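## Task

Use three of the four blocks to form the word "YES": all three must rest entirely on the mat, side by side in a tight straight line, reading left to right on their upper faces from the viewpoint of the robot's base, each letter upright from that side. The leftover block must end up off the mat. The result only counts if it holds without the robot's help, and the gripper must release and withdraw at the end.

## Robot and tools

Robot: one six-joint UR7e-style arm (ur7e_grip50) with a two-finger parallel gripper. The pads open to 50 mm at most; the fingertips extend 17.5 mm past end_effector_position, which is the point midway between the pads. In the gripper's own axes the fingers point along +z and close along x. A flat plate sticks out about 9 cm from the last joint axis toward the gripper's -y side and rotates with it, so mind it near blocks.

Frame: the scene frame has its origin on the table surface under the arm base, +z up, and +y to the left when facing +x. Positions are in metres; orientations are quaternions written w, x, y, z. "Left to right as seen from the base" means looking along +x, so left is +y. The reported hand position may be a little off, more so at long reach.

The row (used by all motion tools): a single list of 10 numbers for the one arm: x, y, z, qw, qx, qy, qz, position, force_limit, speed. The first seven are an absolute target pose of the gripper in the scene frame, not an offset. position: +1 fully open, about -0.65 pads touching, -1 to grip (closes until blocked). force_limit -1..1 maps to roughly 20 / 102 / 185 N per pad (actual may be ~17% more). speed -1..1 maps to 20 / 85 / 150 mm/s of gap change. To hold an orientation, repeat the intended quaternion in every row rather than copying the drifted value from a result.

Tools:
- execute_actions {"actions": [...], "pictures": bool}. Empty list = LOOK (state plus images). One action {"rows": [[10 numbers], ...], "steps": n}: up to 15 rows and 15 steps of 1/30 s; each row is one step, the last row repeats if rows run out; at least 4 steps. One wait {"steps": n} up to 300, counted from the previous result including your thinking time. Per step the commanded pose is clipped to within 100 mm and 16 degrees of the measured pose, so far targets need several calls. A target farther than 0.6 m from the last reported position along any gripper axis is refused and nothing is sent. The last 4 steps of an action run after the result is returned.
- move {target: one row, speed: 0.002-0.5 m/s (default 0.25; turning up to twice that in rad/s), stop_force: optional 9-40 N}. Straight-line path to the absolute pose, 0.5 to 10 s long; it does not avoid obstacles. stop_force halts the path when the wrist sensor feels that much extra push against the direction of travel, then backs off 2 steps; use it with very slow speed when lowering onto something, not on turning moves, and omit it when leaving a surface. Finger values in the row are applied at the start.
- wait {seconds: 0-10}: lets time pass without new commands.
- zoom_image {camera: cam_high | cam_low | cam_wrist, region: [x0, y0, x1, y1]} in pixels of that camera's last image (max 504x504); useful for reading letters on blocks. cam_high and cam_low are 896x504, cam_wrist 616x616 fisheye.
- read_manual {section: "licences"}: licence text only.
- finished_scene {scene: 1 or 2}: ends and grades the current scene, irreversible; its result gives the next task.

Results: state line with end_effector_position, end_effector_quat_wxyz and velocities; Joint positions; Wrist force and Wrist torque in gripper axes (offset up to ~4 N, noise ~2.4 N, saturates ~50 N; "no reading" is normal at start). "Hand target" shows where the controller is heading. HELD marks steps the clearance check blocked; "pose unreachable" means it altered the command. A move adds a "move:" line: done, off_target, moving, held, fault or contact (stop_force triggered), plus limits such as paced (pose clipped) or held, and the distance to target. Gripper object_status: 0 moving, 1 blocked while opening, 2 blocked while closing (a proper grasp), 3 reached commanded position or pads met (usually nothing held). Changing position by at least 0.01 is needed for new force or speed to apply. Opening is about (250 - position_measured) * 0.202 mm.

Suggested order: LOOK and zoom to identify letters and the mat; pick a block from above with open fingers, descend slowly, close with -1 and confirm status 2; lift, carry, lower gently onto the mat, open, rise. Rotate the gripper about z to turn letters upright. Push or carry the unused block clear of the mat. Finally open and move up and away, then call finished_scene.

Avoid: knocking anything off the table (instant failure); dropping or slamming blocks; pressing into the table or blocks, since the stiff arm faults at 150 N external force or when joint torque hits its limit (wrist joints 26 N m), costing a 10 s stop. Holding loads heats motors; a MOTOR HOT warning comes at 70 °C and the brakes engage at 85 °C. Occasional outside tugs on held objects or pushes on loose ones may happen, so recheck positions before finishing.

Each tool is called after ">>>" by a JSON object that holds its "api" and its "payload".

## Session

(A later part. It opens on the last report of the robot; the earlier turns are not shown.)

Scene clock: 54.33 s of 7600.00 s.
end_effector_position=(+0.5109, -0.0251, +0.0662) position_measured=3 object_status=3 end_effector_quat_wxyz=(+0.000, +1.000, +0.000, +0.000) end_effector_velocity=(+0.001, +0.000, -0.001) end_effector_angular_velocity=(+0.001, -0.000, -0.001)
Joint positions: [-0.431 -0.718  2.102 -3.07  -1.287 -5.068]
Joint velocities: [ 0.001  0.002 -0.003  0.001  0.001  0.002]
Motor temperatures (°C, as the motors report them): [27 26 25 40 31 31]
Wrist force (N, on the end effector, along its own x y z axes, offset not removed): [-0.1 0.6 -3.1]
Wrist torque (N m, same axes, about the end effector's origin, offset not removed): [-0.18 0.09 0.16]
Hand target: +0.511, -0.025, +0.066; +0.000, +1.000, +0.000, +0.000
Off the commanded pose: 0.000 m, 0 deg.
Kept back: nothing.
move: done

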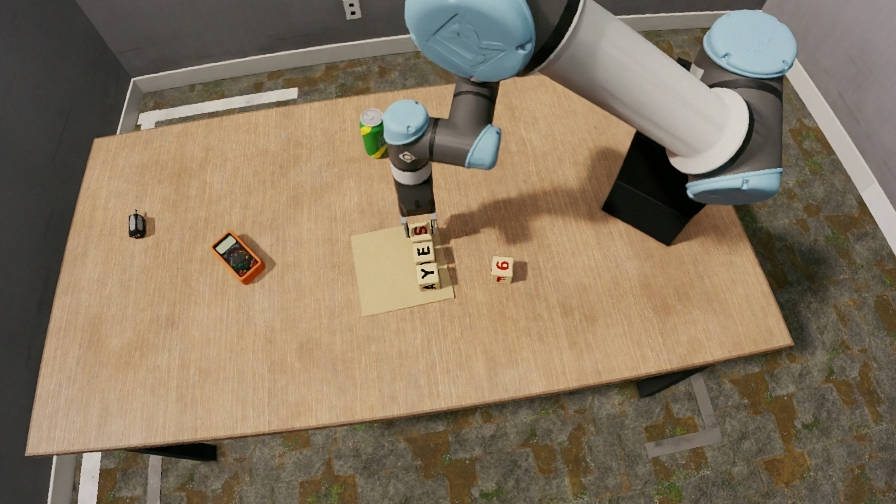

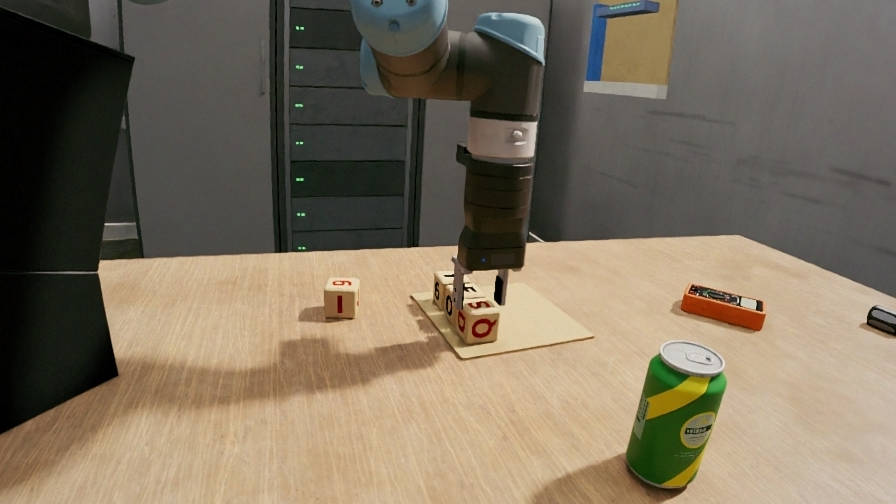

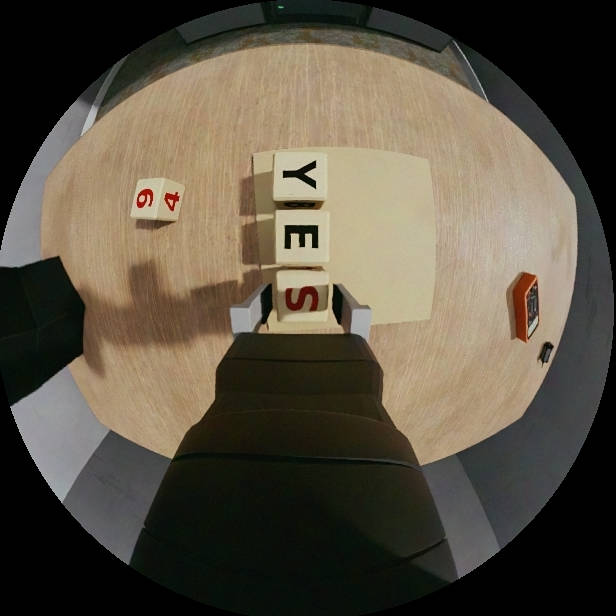

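>>> {"api": "move", "payload": {"target": [0.512,-0.025,0.041,0,1,0,0,1,-0.5,0], "speed": 0.06}}

>>> {"api": "move", "payload": {"target": [0.512,-0.025,0.041,0,1,0,0,-1,-0.5,0]}}

>>> {"api": "move", "payload": {"target": [0.512,-0.025,0.098,0,1,0,0,-1,-0.5,0], "speed": 0.12}}

>>> {"api": "move", "payload": {"target": [0.511,-0.031,0.098,0,0.05,-0.9987,0,-1,-0.5,0], "speed": 0.45}}

>>> {"api": "move", "payload": {"target": [0.511,-0.031,0.09,0,0,-1,0,-1,-0.5,0]}}

Scene clock: 55.47 s of 7600.00 s.
end_effector_position=(+0.5120, -0.0250, +0.0411) position_measured=3 object_status=3 end_effector_quat_wxyz=(+0.000, +1.000, +0.000, +0.000) end_effector_velocity=(-0.000, -0.000, -0.002) end_effector_angular_velocity=(+0.000, +0.000, -0.001)
Joint positions: [-0.416 -0.651  2.067 -3.105 -1.289 -5.053]
Joint velocities: [ 0.001  0.004 -0.002 -0.001 -0.     0.001]
Motor temperatures (°C, as the motors report them): [27 26 25 40 31 31]
Wrist force (N, on the end effector, along its own x y z axes, offset not removed): [0.6 1.3 -2.3]
Wrist torque (N m, same axes, about the end effector's origin, offset not removed): [0.00 0.11 0.02]
Hand target: +0.512, -0.025, +0.041; +0.000, +1.000, +0.000, +0.000
Off the commanded pose: 0.000 m, 0 deg.
Kept back: nothing.
move: done

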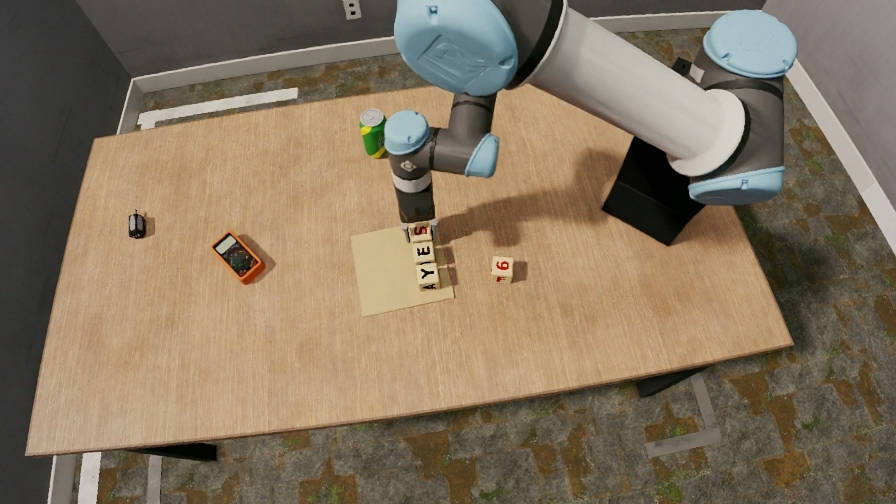

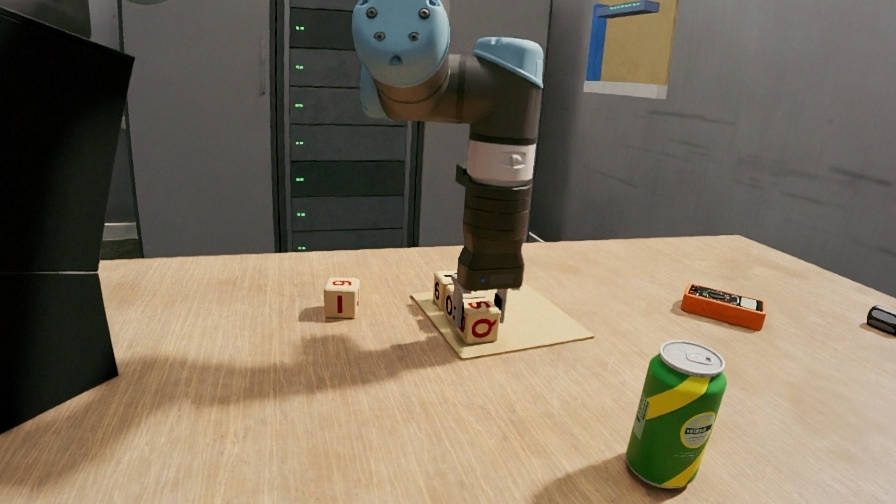

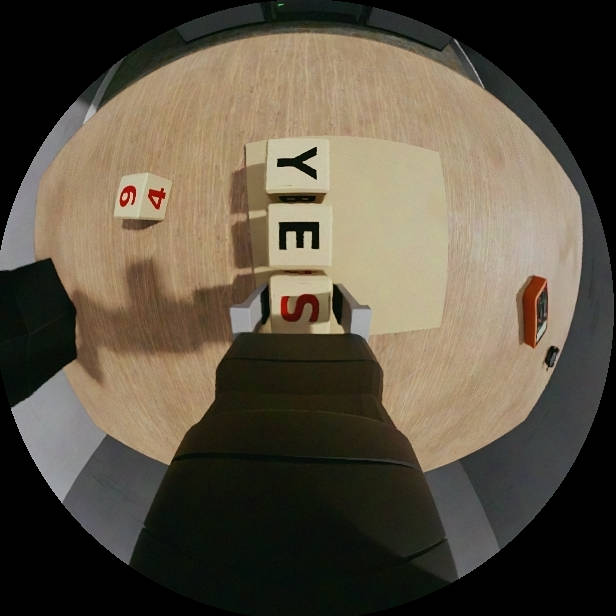

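Scene clock: 56.17 s of 7600.00 s.
end_effector_position=(+0.5120, -0.0250, +0.0410) position_measured=34 object_status=2 end_effector_quat_wxyz=(+0.000, +1.000, -0.000, +0.000) end_effector_velocity=(+0.000, +0.000, -0.000) end_effector_angular_velocity=(+0.001, +0.001, -0.000)
Joint positions: [-0.416 -0.651  2.067 -3.106 -1.289 -5.053]
Joint velocities: [ 0.     0.    -0.001  0.002  0.    -0.   ]
Motor temperatures (°C, as the motors report them): [27 26 25 40 31 31]
Wrist force (N, on the end effector, along its own x y z axes, offset not removed): [-1.5 0.5 -7.6]
Wrist torque (N m, same axes, about the end effector's origin, offset not removed): [-0.10 0.10 0.07]
Hand target: +0.512, -0.025, +0.041; +0.000, +1.000, +0.000, -0.000
Off the commanded pose: 0.000 m, 0 deg.
Kept back: nothing.
move: done

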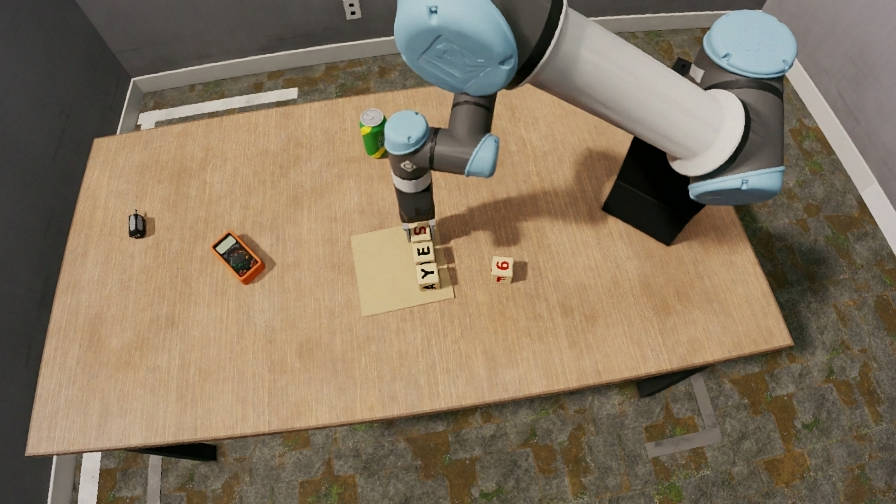

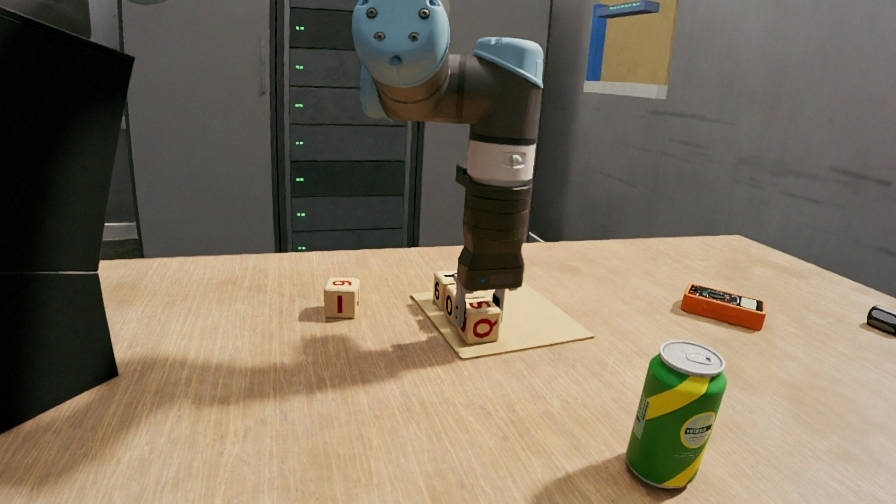

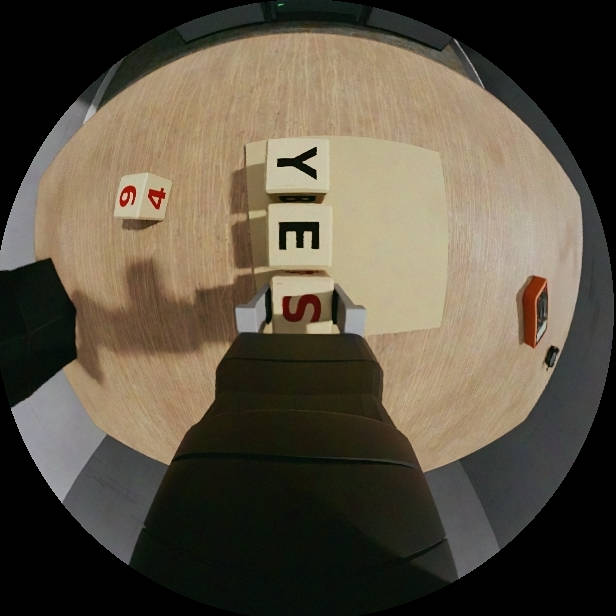

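Scene clock: 57.10 s of 7600.00 s.
end_effector_position=(+0.5120, -0.0250, +0.0979) position_measured=34 object_status=2 end_effector_quat_wxyz=(-0.000, +1.000, -0.000, -0.000) end_effector_velocity=(-0.001, +0.001, +0.001) end_effector_angular_velocity=(+0.002, +0.002, -0.001)
Joint positions: [-0.449 -0.804  2.135 -3.011 -1.285 -5.086]
Joint velocities: [-0.001 -0.003  0.002  0.004  0.001 -0.001]
Motor temperatures (°C, as the motors report them): [27 26 25 40 31 31]
Wrist force (N, on the end effector, along its own x y z axes, offset not removed): [-1.4 1.8 -2.0]
Wrist torque (N m, same axes, about the end effector's origin, offset not removed): [0.09 0.42 0.18]
Hand target: +0.512, -0.025, +0.098; -0.000, +1.000, -0.000, -0.000
Off the commanded pose: 0.000 m, 0 deg.
Kept back: nothing.
move: done

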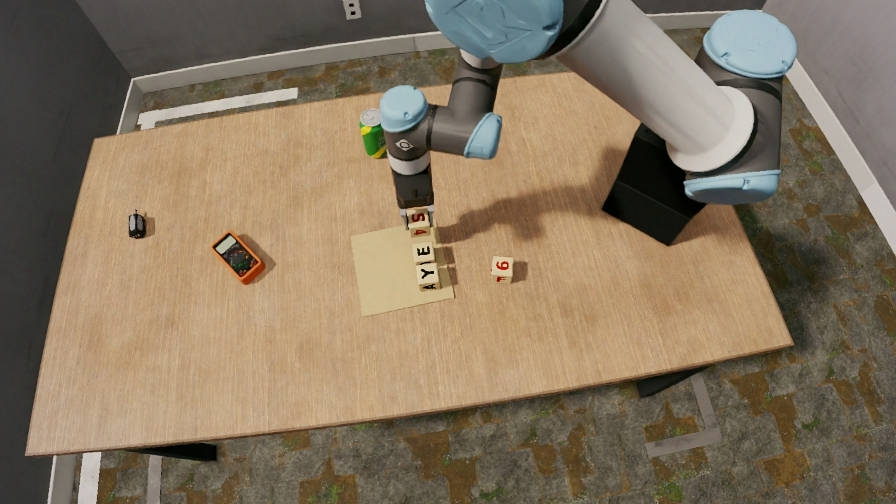

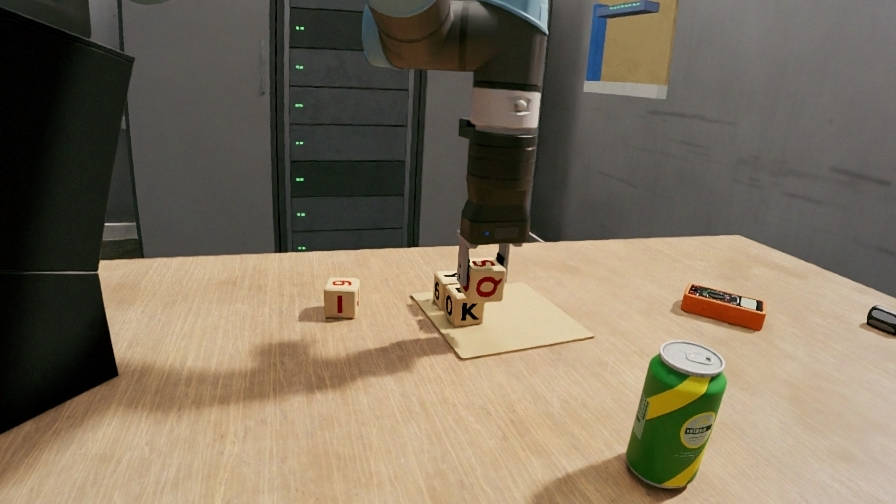

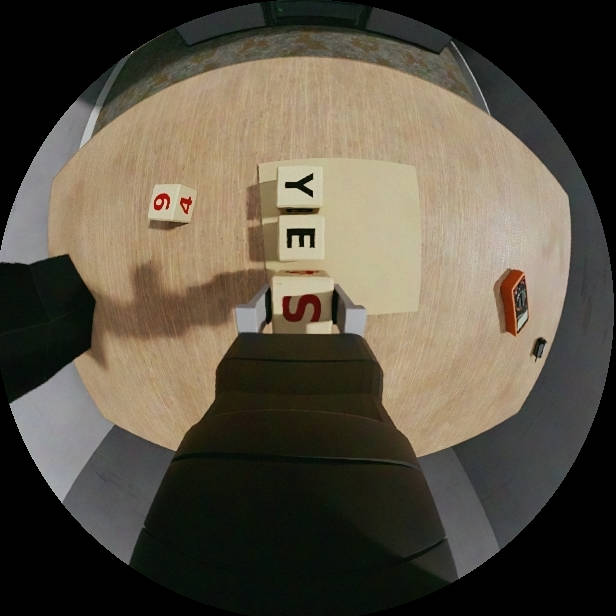

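Scene clock: 61.03 s of 7600.00 s.
end_effector_position=(+0.5110, -0.0310, +0.0981) position_measured=34 object_status=2 end_effector_quat_wxyz=(+0.000, -0.050, +0.999, +0.000) end_effector_velocity=(-0.001, -0.001, -0.000) end_effector_angular_velocity=(-0.003, +0.002, -0.007)
Joint positions: [-0.369 -0.828  2.161 -3.036 -1.295 -1.963]
Joint velocities: [ 0.001  0.001 -0.    -0.    -0.004  0.008]
Motor temperatures (°C, as the motors report them): [27 26 25 40 31 31]
Wrist force (N, on the end effector, along its own x y z axes, offset not removed): [-0.6 0.9 -0.7]
Wrist torque (N m, same axes, about the end effector's origin, offset not removed): [-0.08 0.34 0.04]
Hand target: +0.511, -0.031, +0.098; +0.000, -0.050, +0.999, -0.000
Off the commanded pose: 0.000 m, 0 deg.
Kept back: nothing.
move: done

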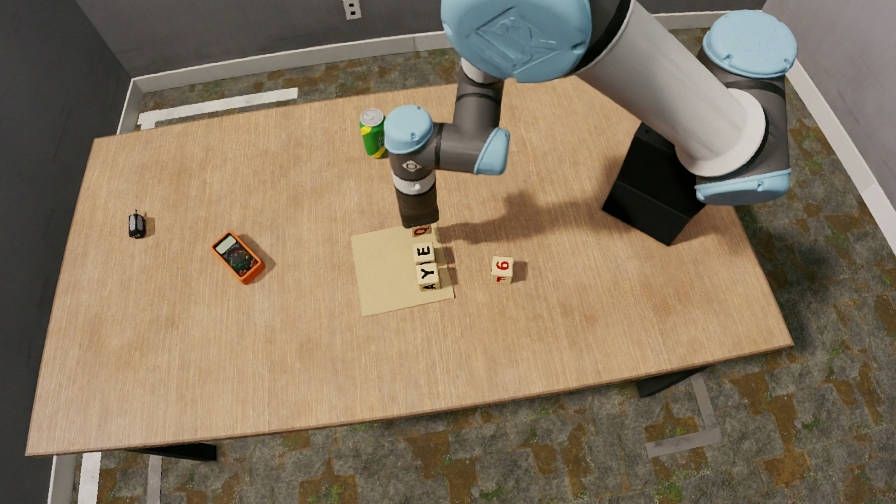

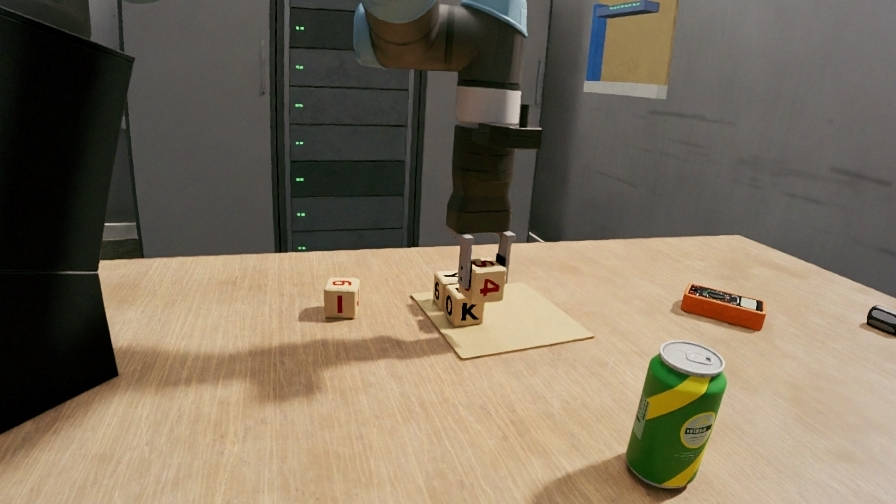

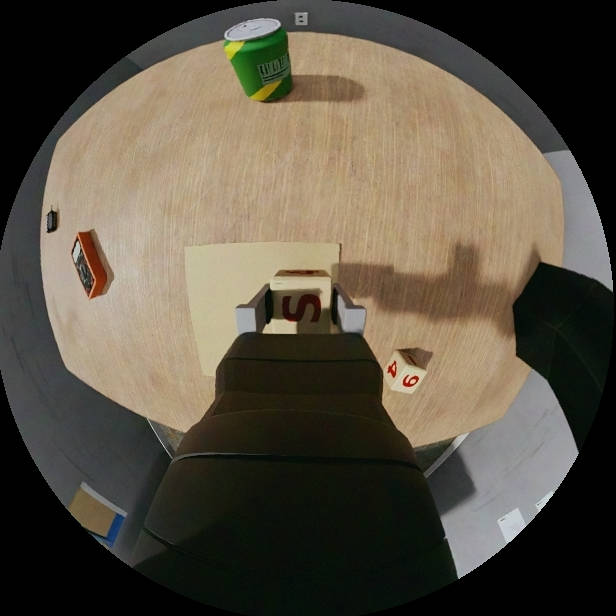

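Scene clock: 61.80 s of 7600.00 s.
end_effector_position=(+0.5110, -0.0310, +0.0900) position_measured=34 object_status=2 end_effector_quat_wxyz=(-0.000, -0.000, +1.000, +0.000) end_effector_velocity=(+0.001, -0.000, -0.000) end_effector_angular_velocity=(-0.001, -0.002, -0.007)
Joint positions: [-0.362 -0.805  2.145 -3.045 -1.295 -1.856]
Joint velocities: [ 0.001  0.001 -0.001 -0.002 -0.001  0.008]
Motor temperatures (°C, as the motors report them): [27 26 25 40 31 31]
Wrist force (N, on the end effector, along its own x y z axes, offset not removed): [-0.8 1.3 -0.4]
Wrist torque (N m, same axes, about the end effector's origin, offset not removed): [0.01 0.23 0.10]
Hand target: +0.511, -0.031, +0.090; +0.000, -0.000, +1.000, -0.000
Off the commanded pose: 0.000 m, 0 deg.
Kept back: nothing.
move: done

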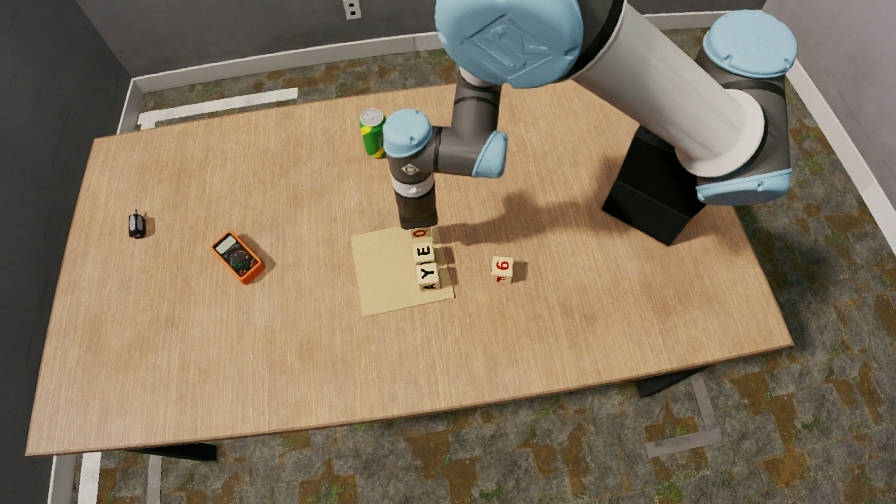

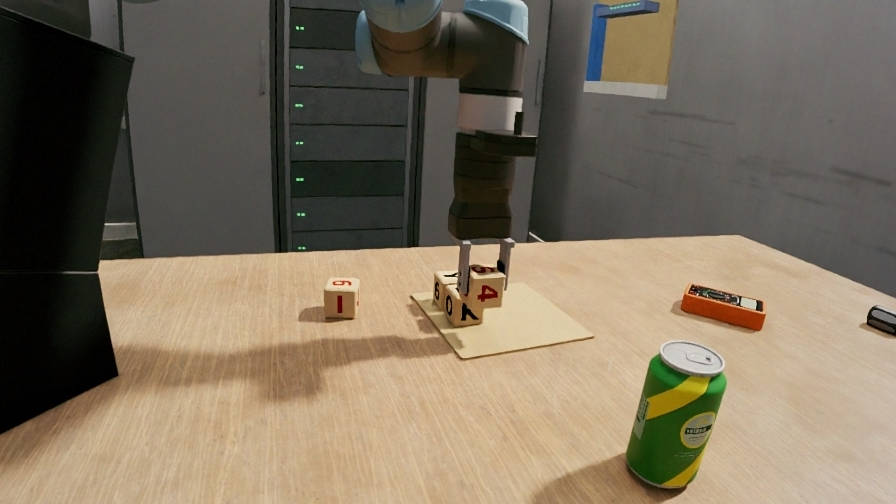

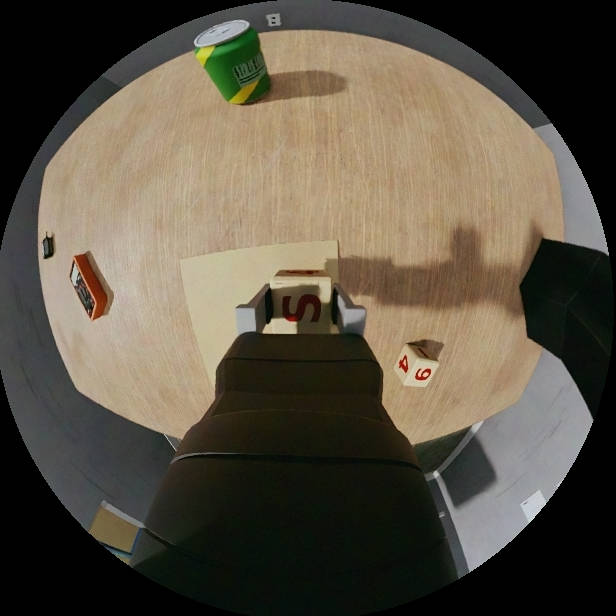

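>>> {"api": "move", "payload": {"target": [0.5105,-0.031,0.046,0,0,-1,0,-1,-0.5,0], "speed": 0.04, "stop_force": 12}}

>>> {"api": "move", "payload": {"target": [0.5105,-0.031,0.035,0,0,-1,0,-1,-0.5,0], "speed": 0.004, "stop_force": 9}}

Scene clock: 63.47 s of 7600.00 s.
end_effector_position=(+0.5105, -0.0310, +0.0461) position_measured=34 object_status=2 end_effector_quat_wxyz=(+0.000, -0.000, +1.000, -0.000) end_effector_velocity=(+0.000, -0.000, -0.001) end_effector_angular_velocity=(-0.000, +0.001, -0.001)
Joint positions: [-0.338 -0.685  2.093 -3.119 -1.299 -1.831]
Joint velocities: [ 0.001  0.004 -0.003 -0.    -0.001  0.001]
Motor temperatures (°C, as the motors report them): [27 26 25 40 31 31]
Wrist force (N, on the end effector, along its own x y z axes, offset not removed): [-1.9 1.4 -0.5]
Wrist torque (N m, same axes, about the end effector's origin, offset not removed): [0.00 0.46 0.12]
Hand target: +0.511, -0.031, +0.046; +0.000, -0.000, +1.000, -0.000
Off the commanded pose: 0.000 m, 0 deg.
Kept back: nothing.
move: done

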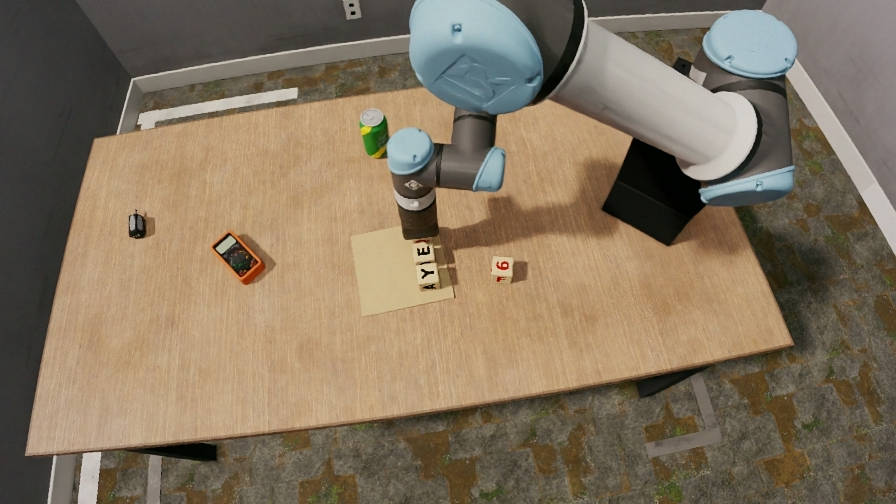

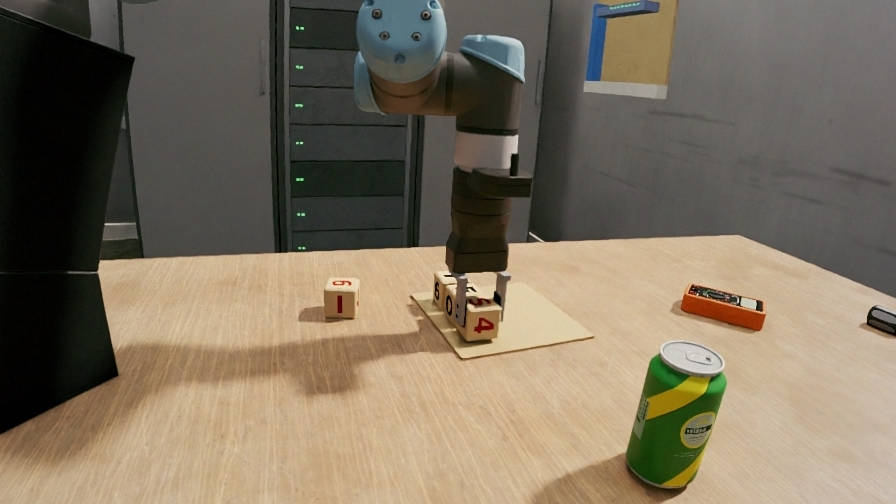

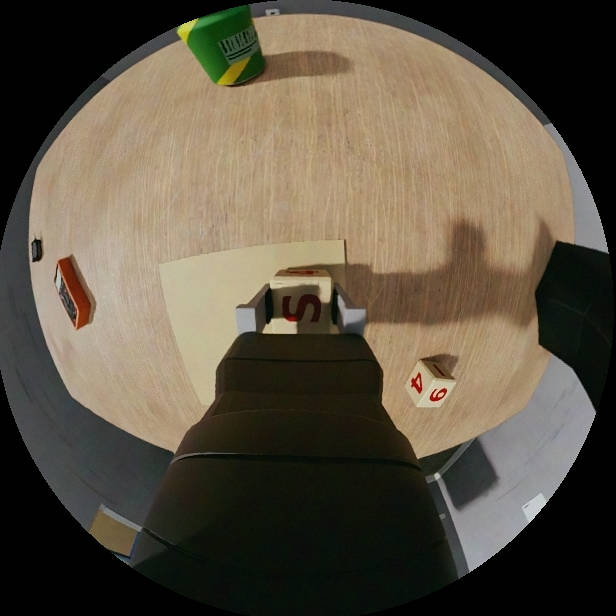

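Scene clock: 65.13 s of 7600.00 s.
end_effector_position=(+0.5107, -0.0310, +0.0409) position_measured=34 object_status=2 end_effector_quat_wxyz=(+0.000, -0.000, +1.000, -0.000) end_effector_velocity=(+0.001, +0.000, +0.001) end_effector_angular_velocity=(-0.001, -0.002, +0.002)
Joint positions: [-0.335 -0.671  2.085 -3.127 -1.299 -1.828]
Joint velocities: [-0.    -0.003  0.001  0.    -0.    -0.002]
Motor temperatures (°C, as the motors report them): [27 26 25 40 31 31]
Wrist force (N, on the end effector, along its own x y z axes, offset not removed): [6.8 3.0 -26.7]
Wrist torque (N m, same axes, about the end effector's origin, offset not removed): [-0.08 0.43 0.06]
Hand target: +0.511, -0.031, +0.041; +0.000, -0.000, +1.000, -0.000
Off the commanded pose: 0.006 m, 0 deg.
Kept back: nothing.
move: contact

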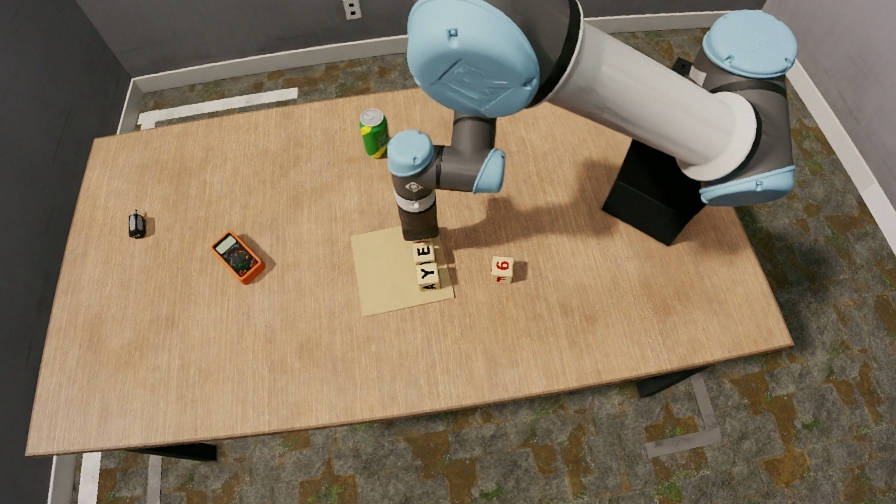

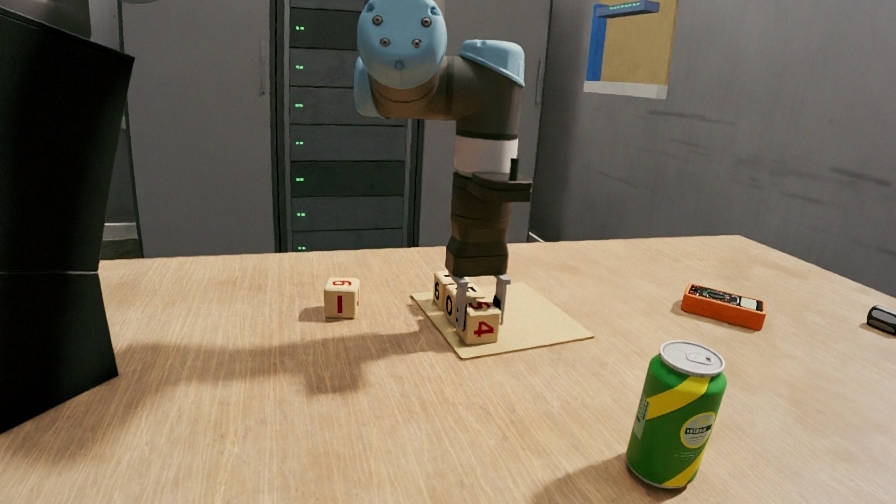

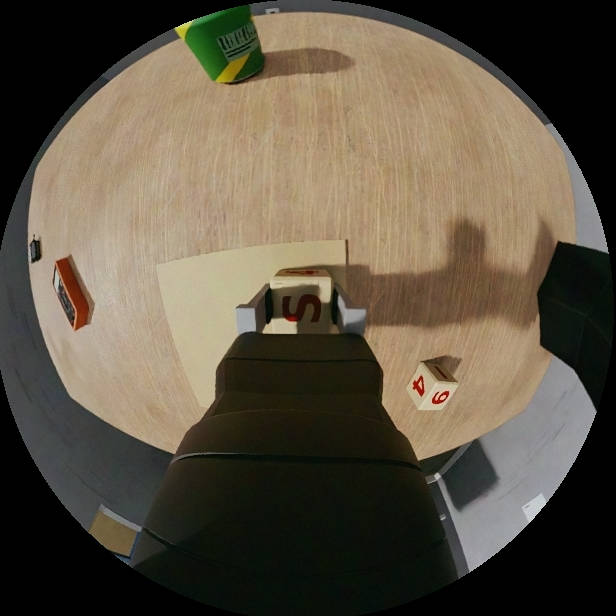

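>>> {"api": "move", "payload": {"target": [0.5105,-0.031,0.0415,0,0,-1,0,1,-0.5,0]}}

>>> {"api": "move", "payload": {"target": [0.5105,-0.031,0.09,0,0,-1,0,1,-0.5,0], "speed": 0.12}}

>>> {"api": "move", "payload": {"target": [0.50,0.13,0.2,0,0,-1,0,1,-0.5,0]}}

Scene clock: 66.07 s of 7600.00 s.
end_effector_position=(+0.5105, -0.0310, +0.0415) position_measured=3 object_status=3 end_effector_quat_wxyz=(-0.000, -0.000, +1.000, +0.000) end_effector_velocity=(+0.000, +0.000, +0.000) end_effector_angular_velocity=(+0.001, -0.001, +0.000)
Joint positions: [-0.336 -0.673  2.086 -3.126 -1.299 -1.828]
Joint velocities: [-0.     0.    -0.     0.     0.001 -0.001]
Motor temperatures (°C, as the motors report them): [27 26 25 40 31 31]
Wrist force (N, on the end effector, along its own x y z axes, offset not removed): [-1.4 2.4 -0.9]
Wrist torque (N m, same axes, about the end effector's origin, offset not removed): [0.16 0.29 0.10]
Hand target: +0.510, -0.031, +0.041; -0.000, -0.000, +1.000, +0.000
Off the commanded pose: 0.000 m, 0 deg.
Kept back: nothing.
move: done

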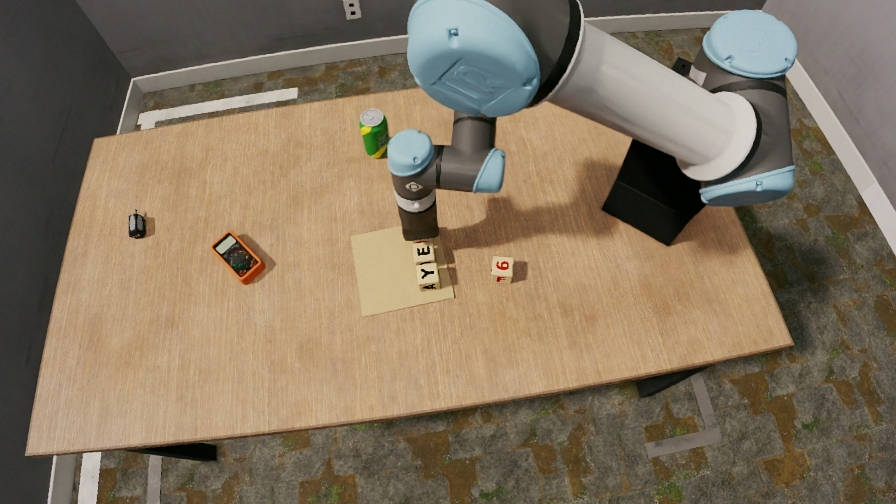

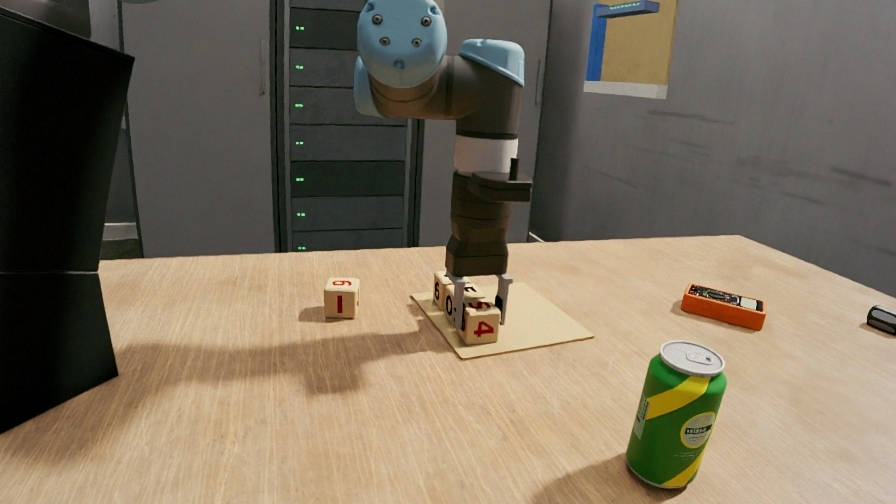

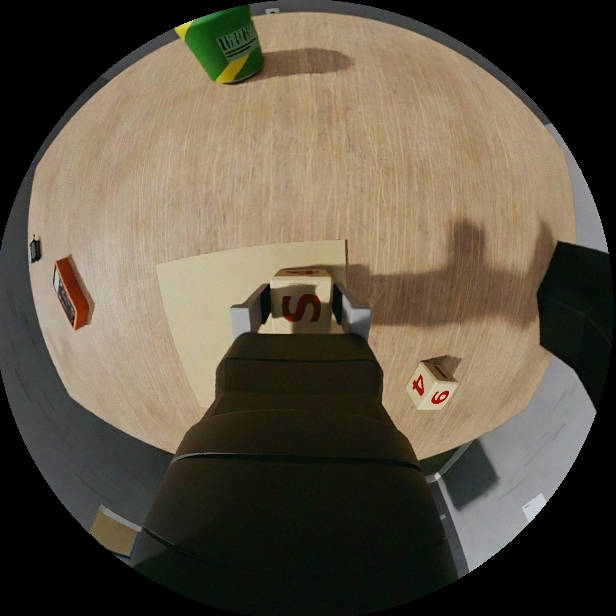

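Scene clock: 66.93 s of 7600.00 s.
end_effector_position=(+0.5105, -0.0310, +0.0898) position_measured=3 object_status=3 end_effector_quat_wxyz=(-0.000, +0.000, +1.000, +0.000) end_effector_velocity=(-0.000, -0.000, +0.001) end_effector_angular_velocity=(-0.001, +0.001, -0.000)
Joint positions: [-0.362 -0.805  2.146 -3.046 -1.295 -1.856]
Joint velocities: [-0.001 -0.004  0.002  0.003 -0.001 -0.001]
Motor temperatures (°C, as the motors report them): [27 26 25 40 31 31]
Wrist force (N, on the end effector, along its own x y z axes, offset not removed): [1.6 2.4 -1.2]
Wrist torque (N m, same axes, about the end effector's origin, offset not removed): [0.19 -0.08 0.08]
Hand target: +0.510, -0.031, +0.090; -0.000, +0.000, +1.000, +0.000
Off the commanded pose: 0.000 m, 0 deg.
Kept back: nothing.
move: done

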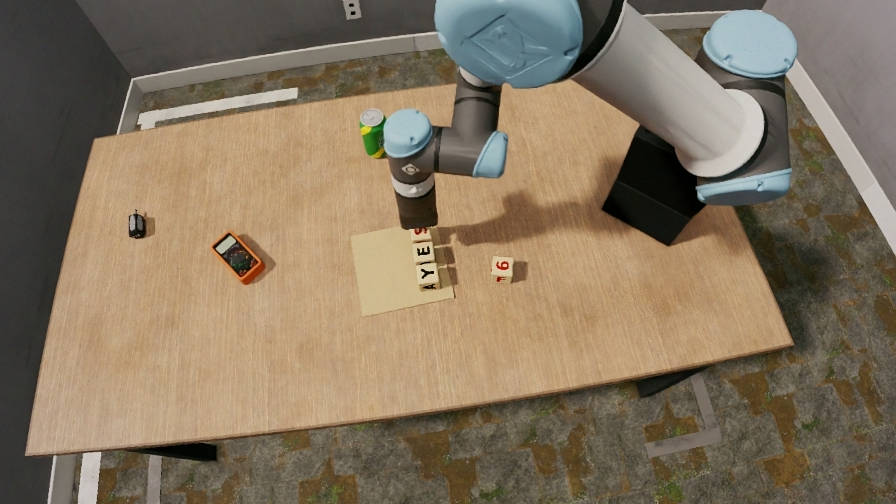

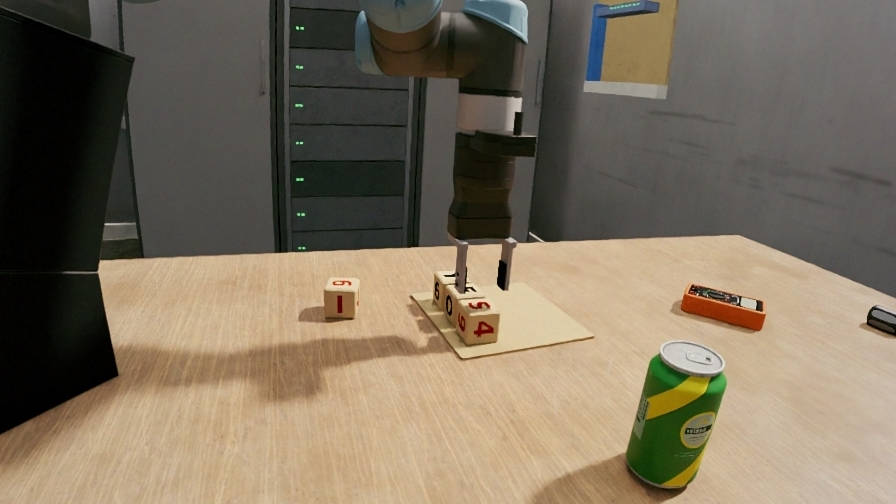

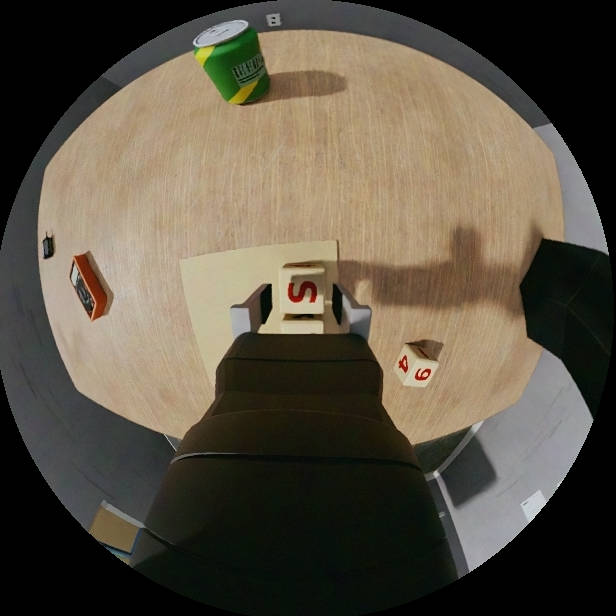

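Scene clock: 68.27 s of 7600.00 s.
end_effector_position=(+0.4998, +0.1297, +0.1999) position_measured=3 object_status=3 end_effector_quat_wxyz=(+0.000, +0.000, +1.000, -0.000) end_effector_velocity=(+0.000, +0.001, +0.001) end_effector_angular_velocity=(-0.000, +0.001, -0.000)
Joint positions: [-0.097 -1.182  2.217 -2.808 -1.34  -1.586]
Joint velocities: [ 0.001 -0.003 -0.002  0.005 -0.001  0.001]
Motor temperatures (°C, as the motors report them): [27 26 25 40 31 31]
Wrist force (N, on the end effector, along its own x y z axes, offset not removed): [0.7 0.8 -3.4]
Wrist torque (N m, same axes, about the end effector's origin, offset not removed): [-0.17 -0.03 0.10]
Hand target: +0.500, +0.130, +0.200; +0.000, -0.000, +1.000, -0.000
Off the commanded pose: 0.000 m, 0 deg.
Kept back: nothing.
move: done

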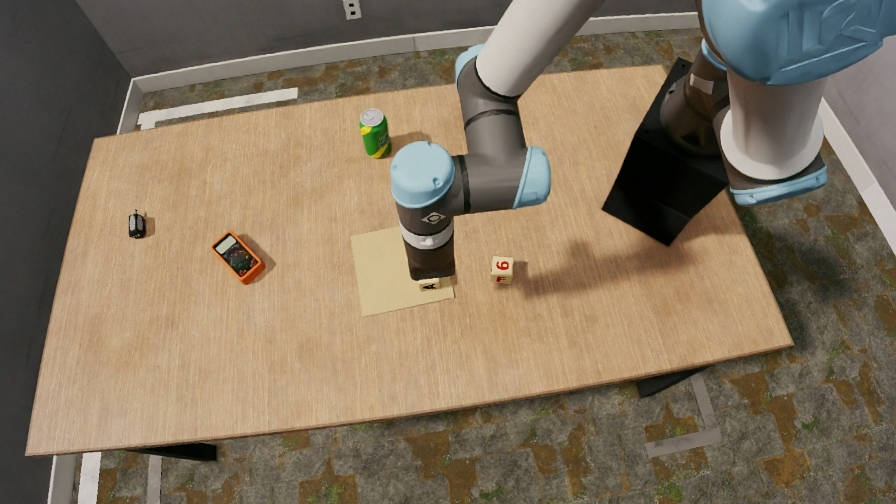

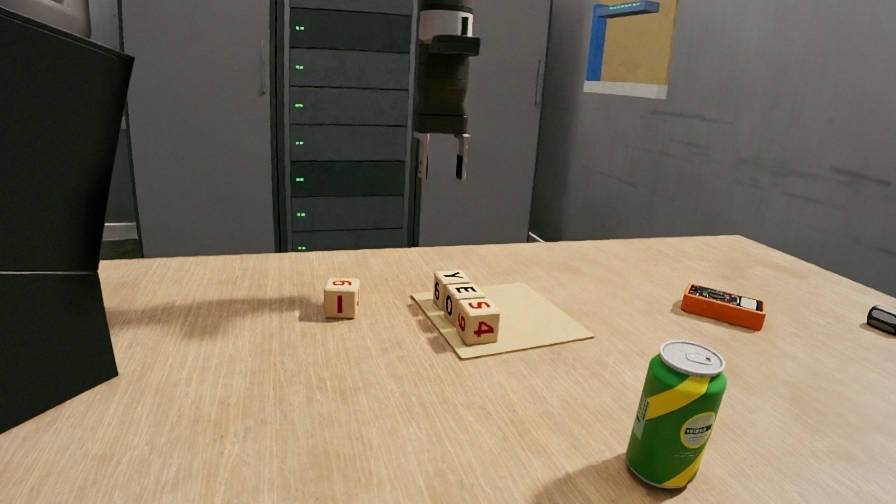

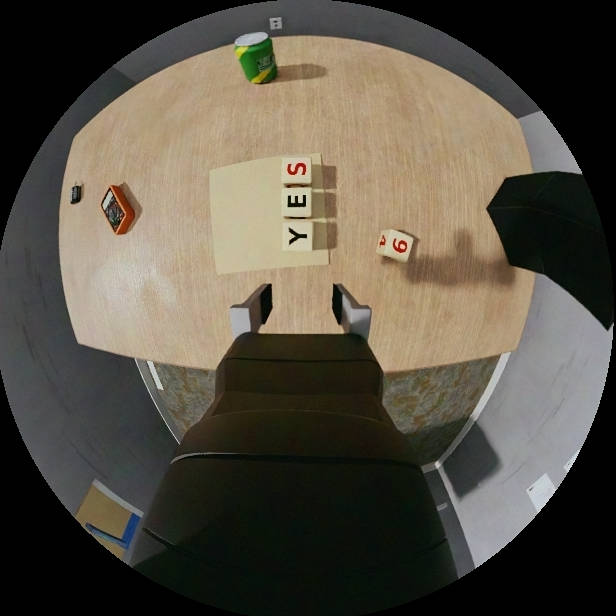

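>>> {"api": "finished_scene", "payload": {"scene": 1}}

The scene is finished: the task was done.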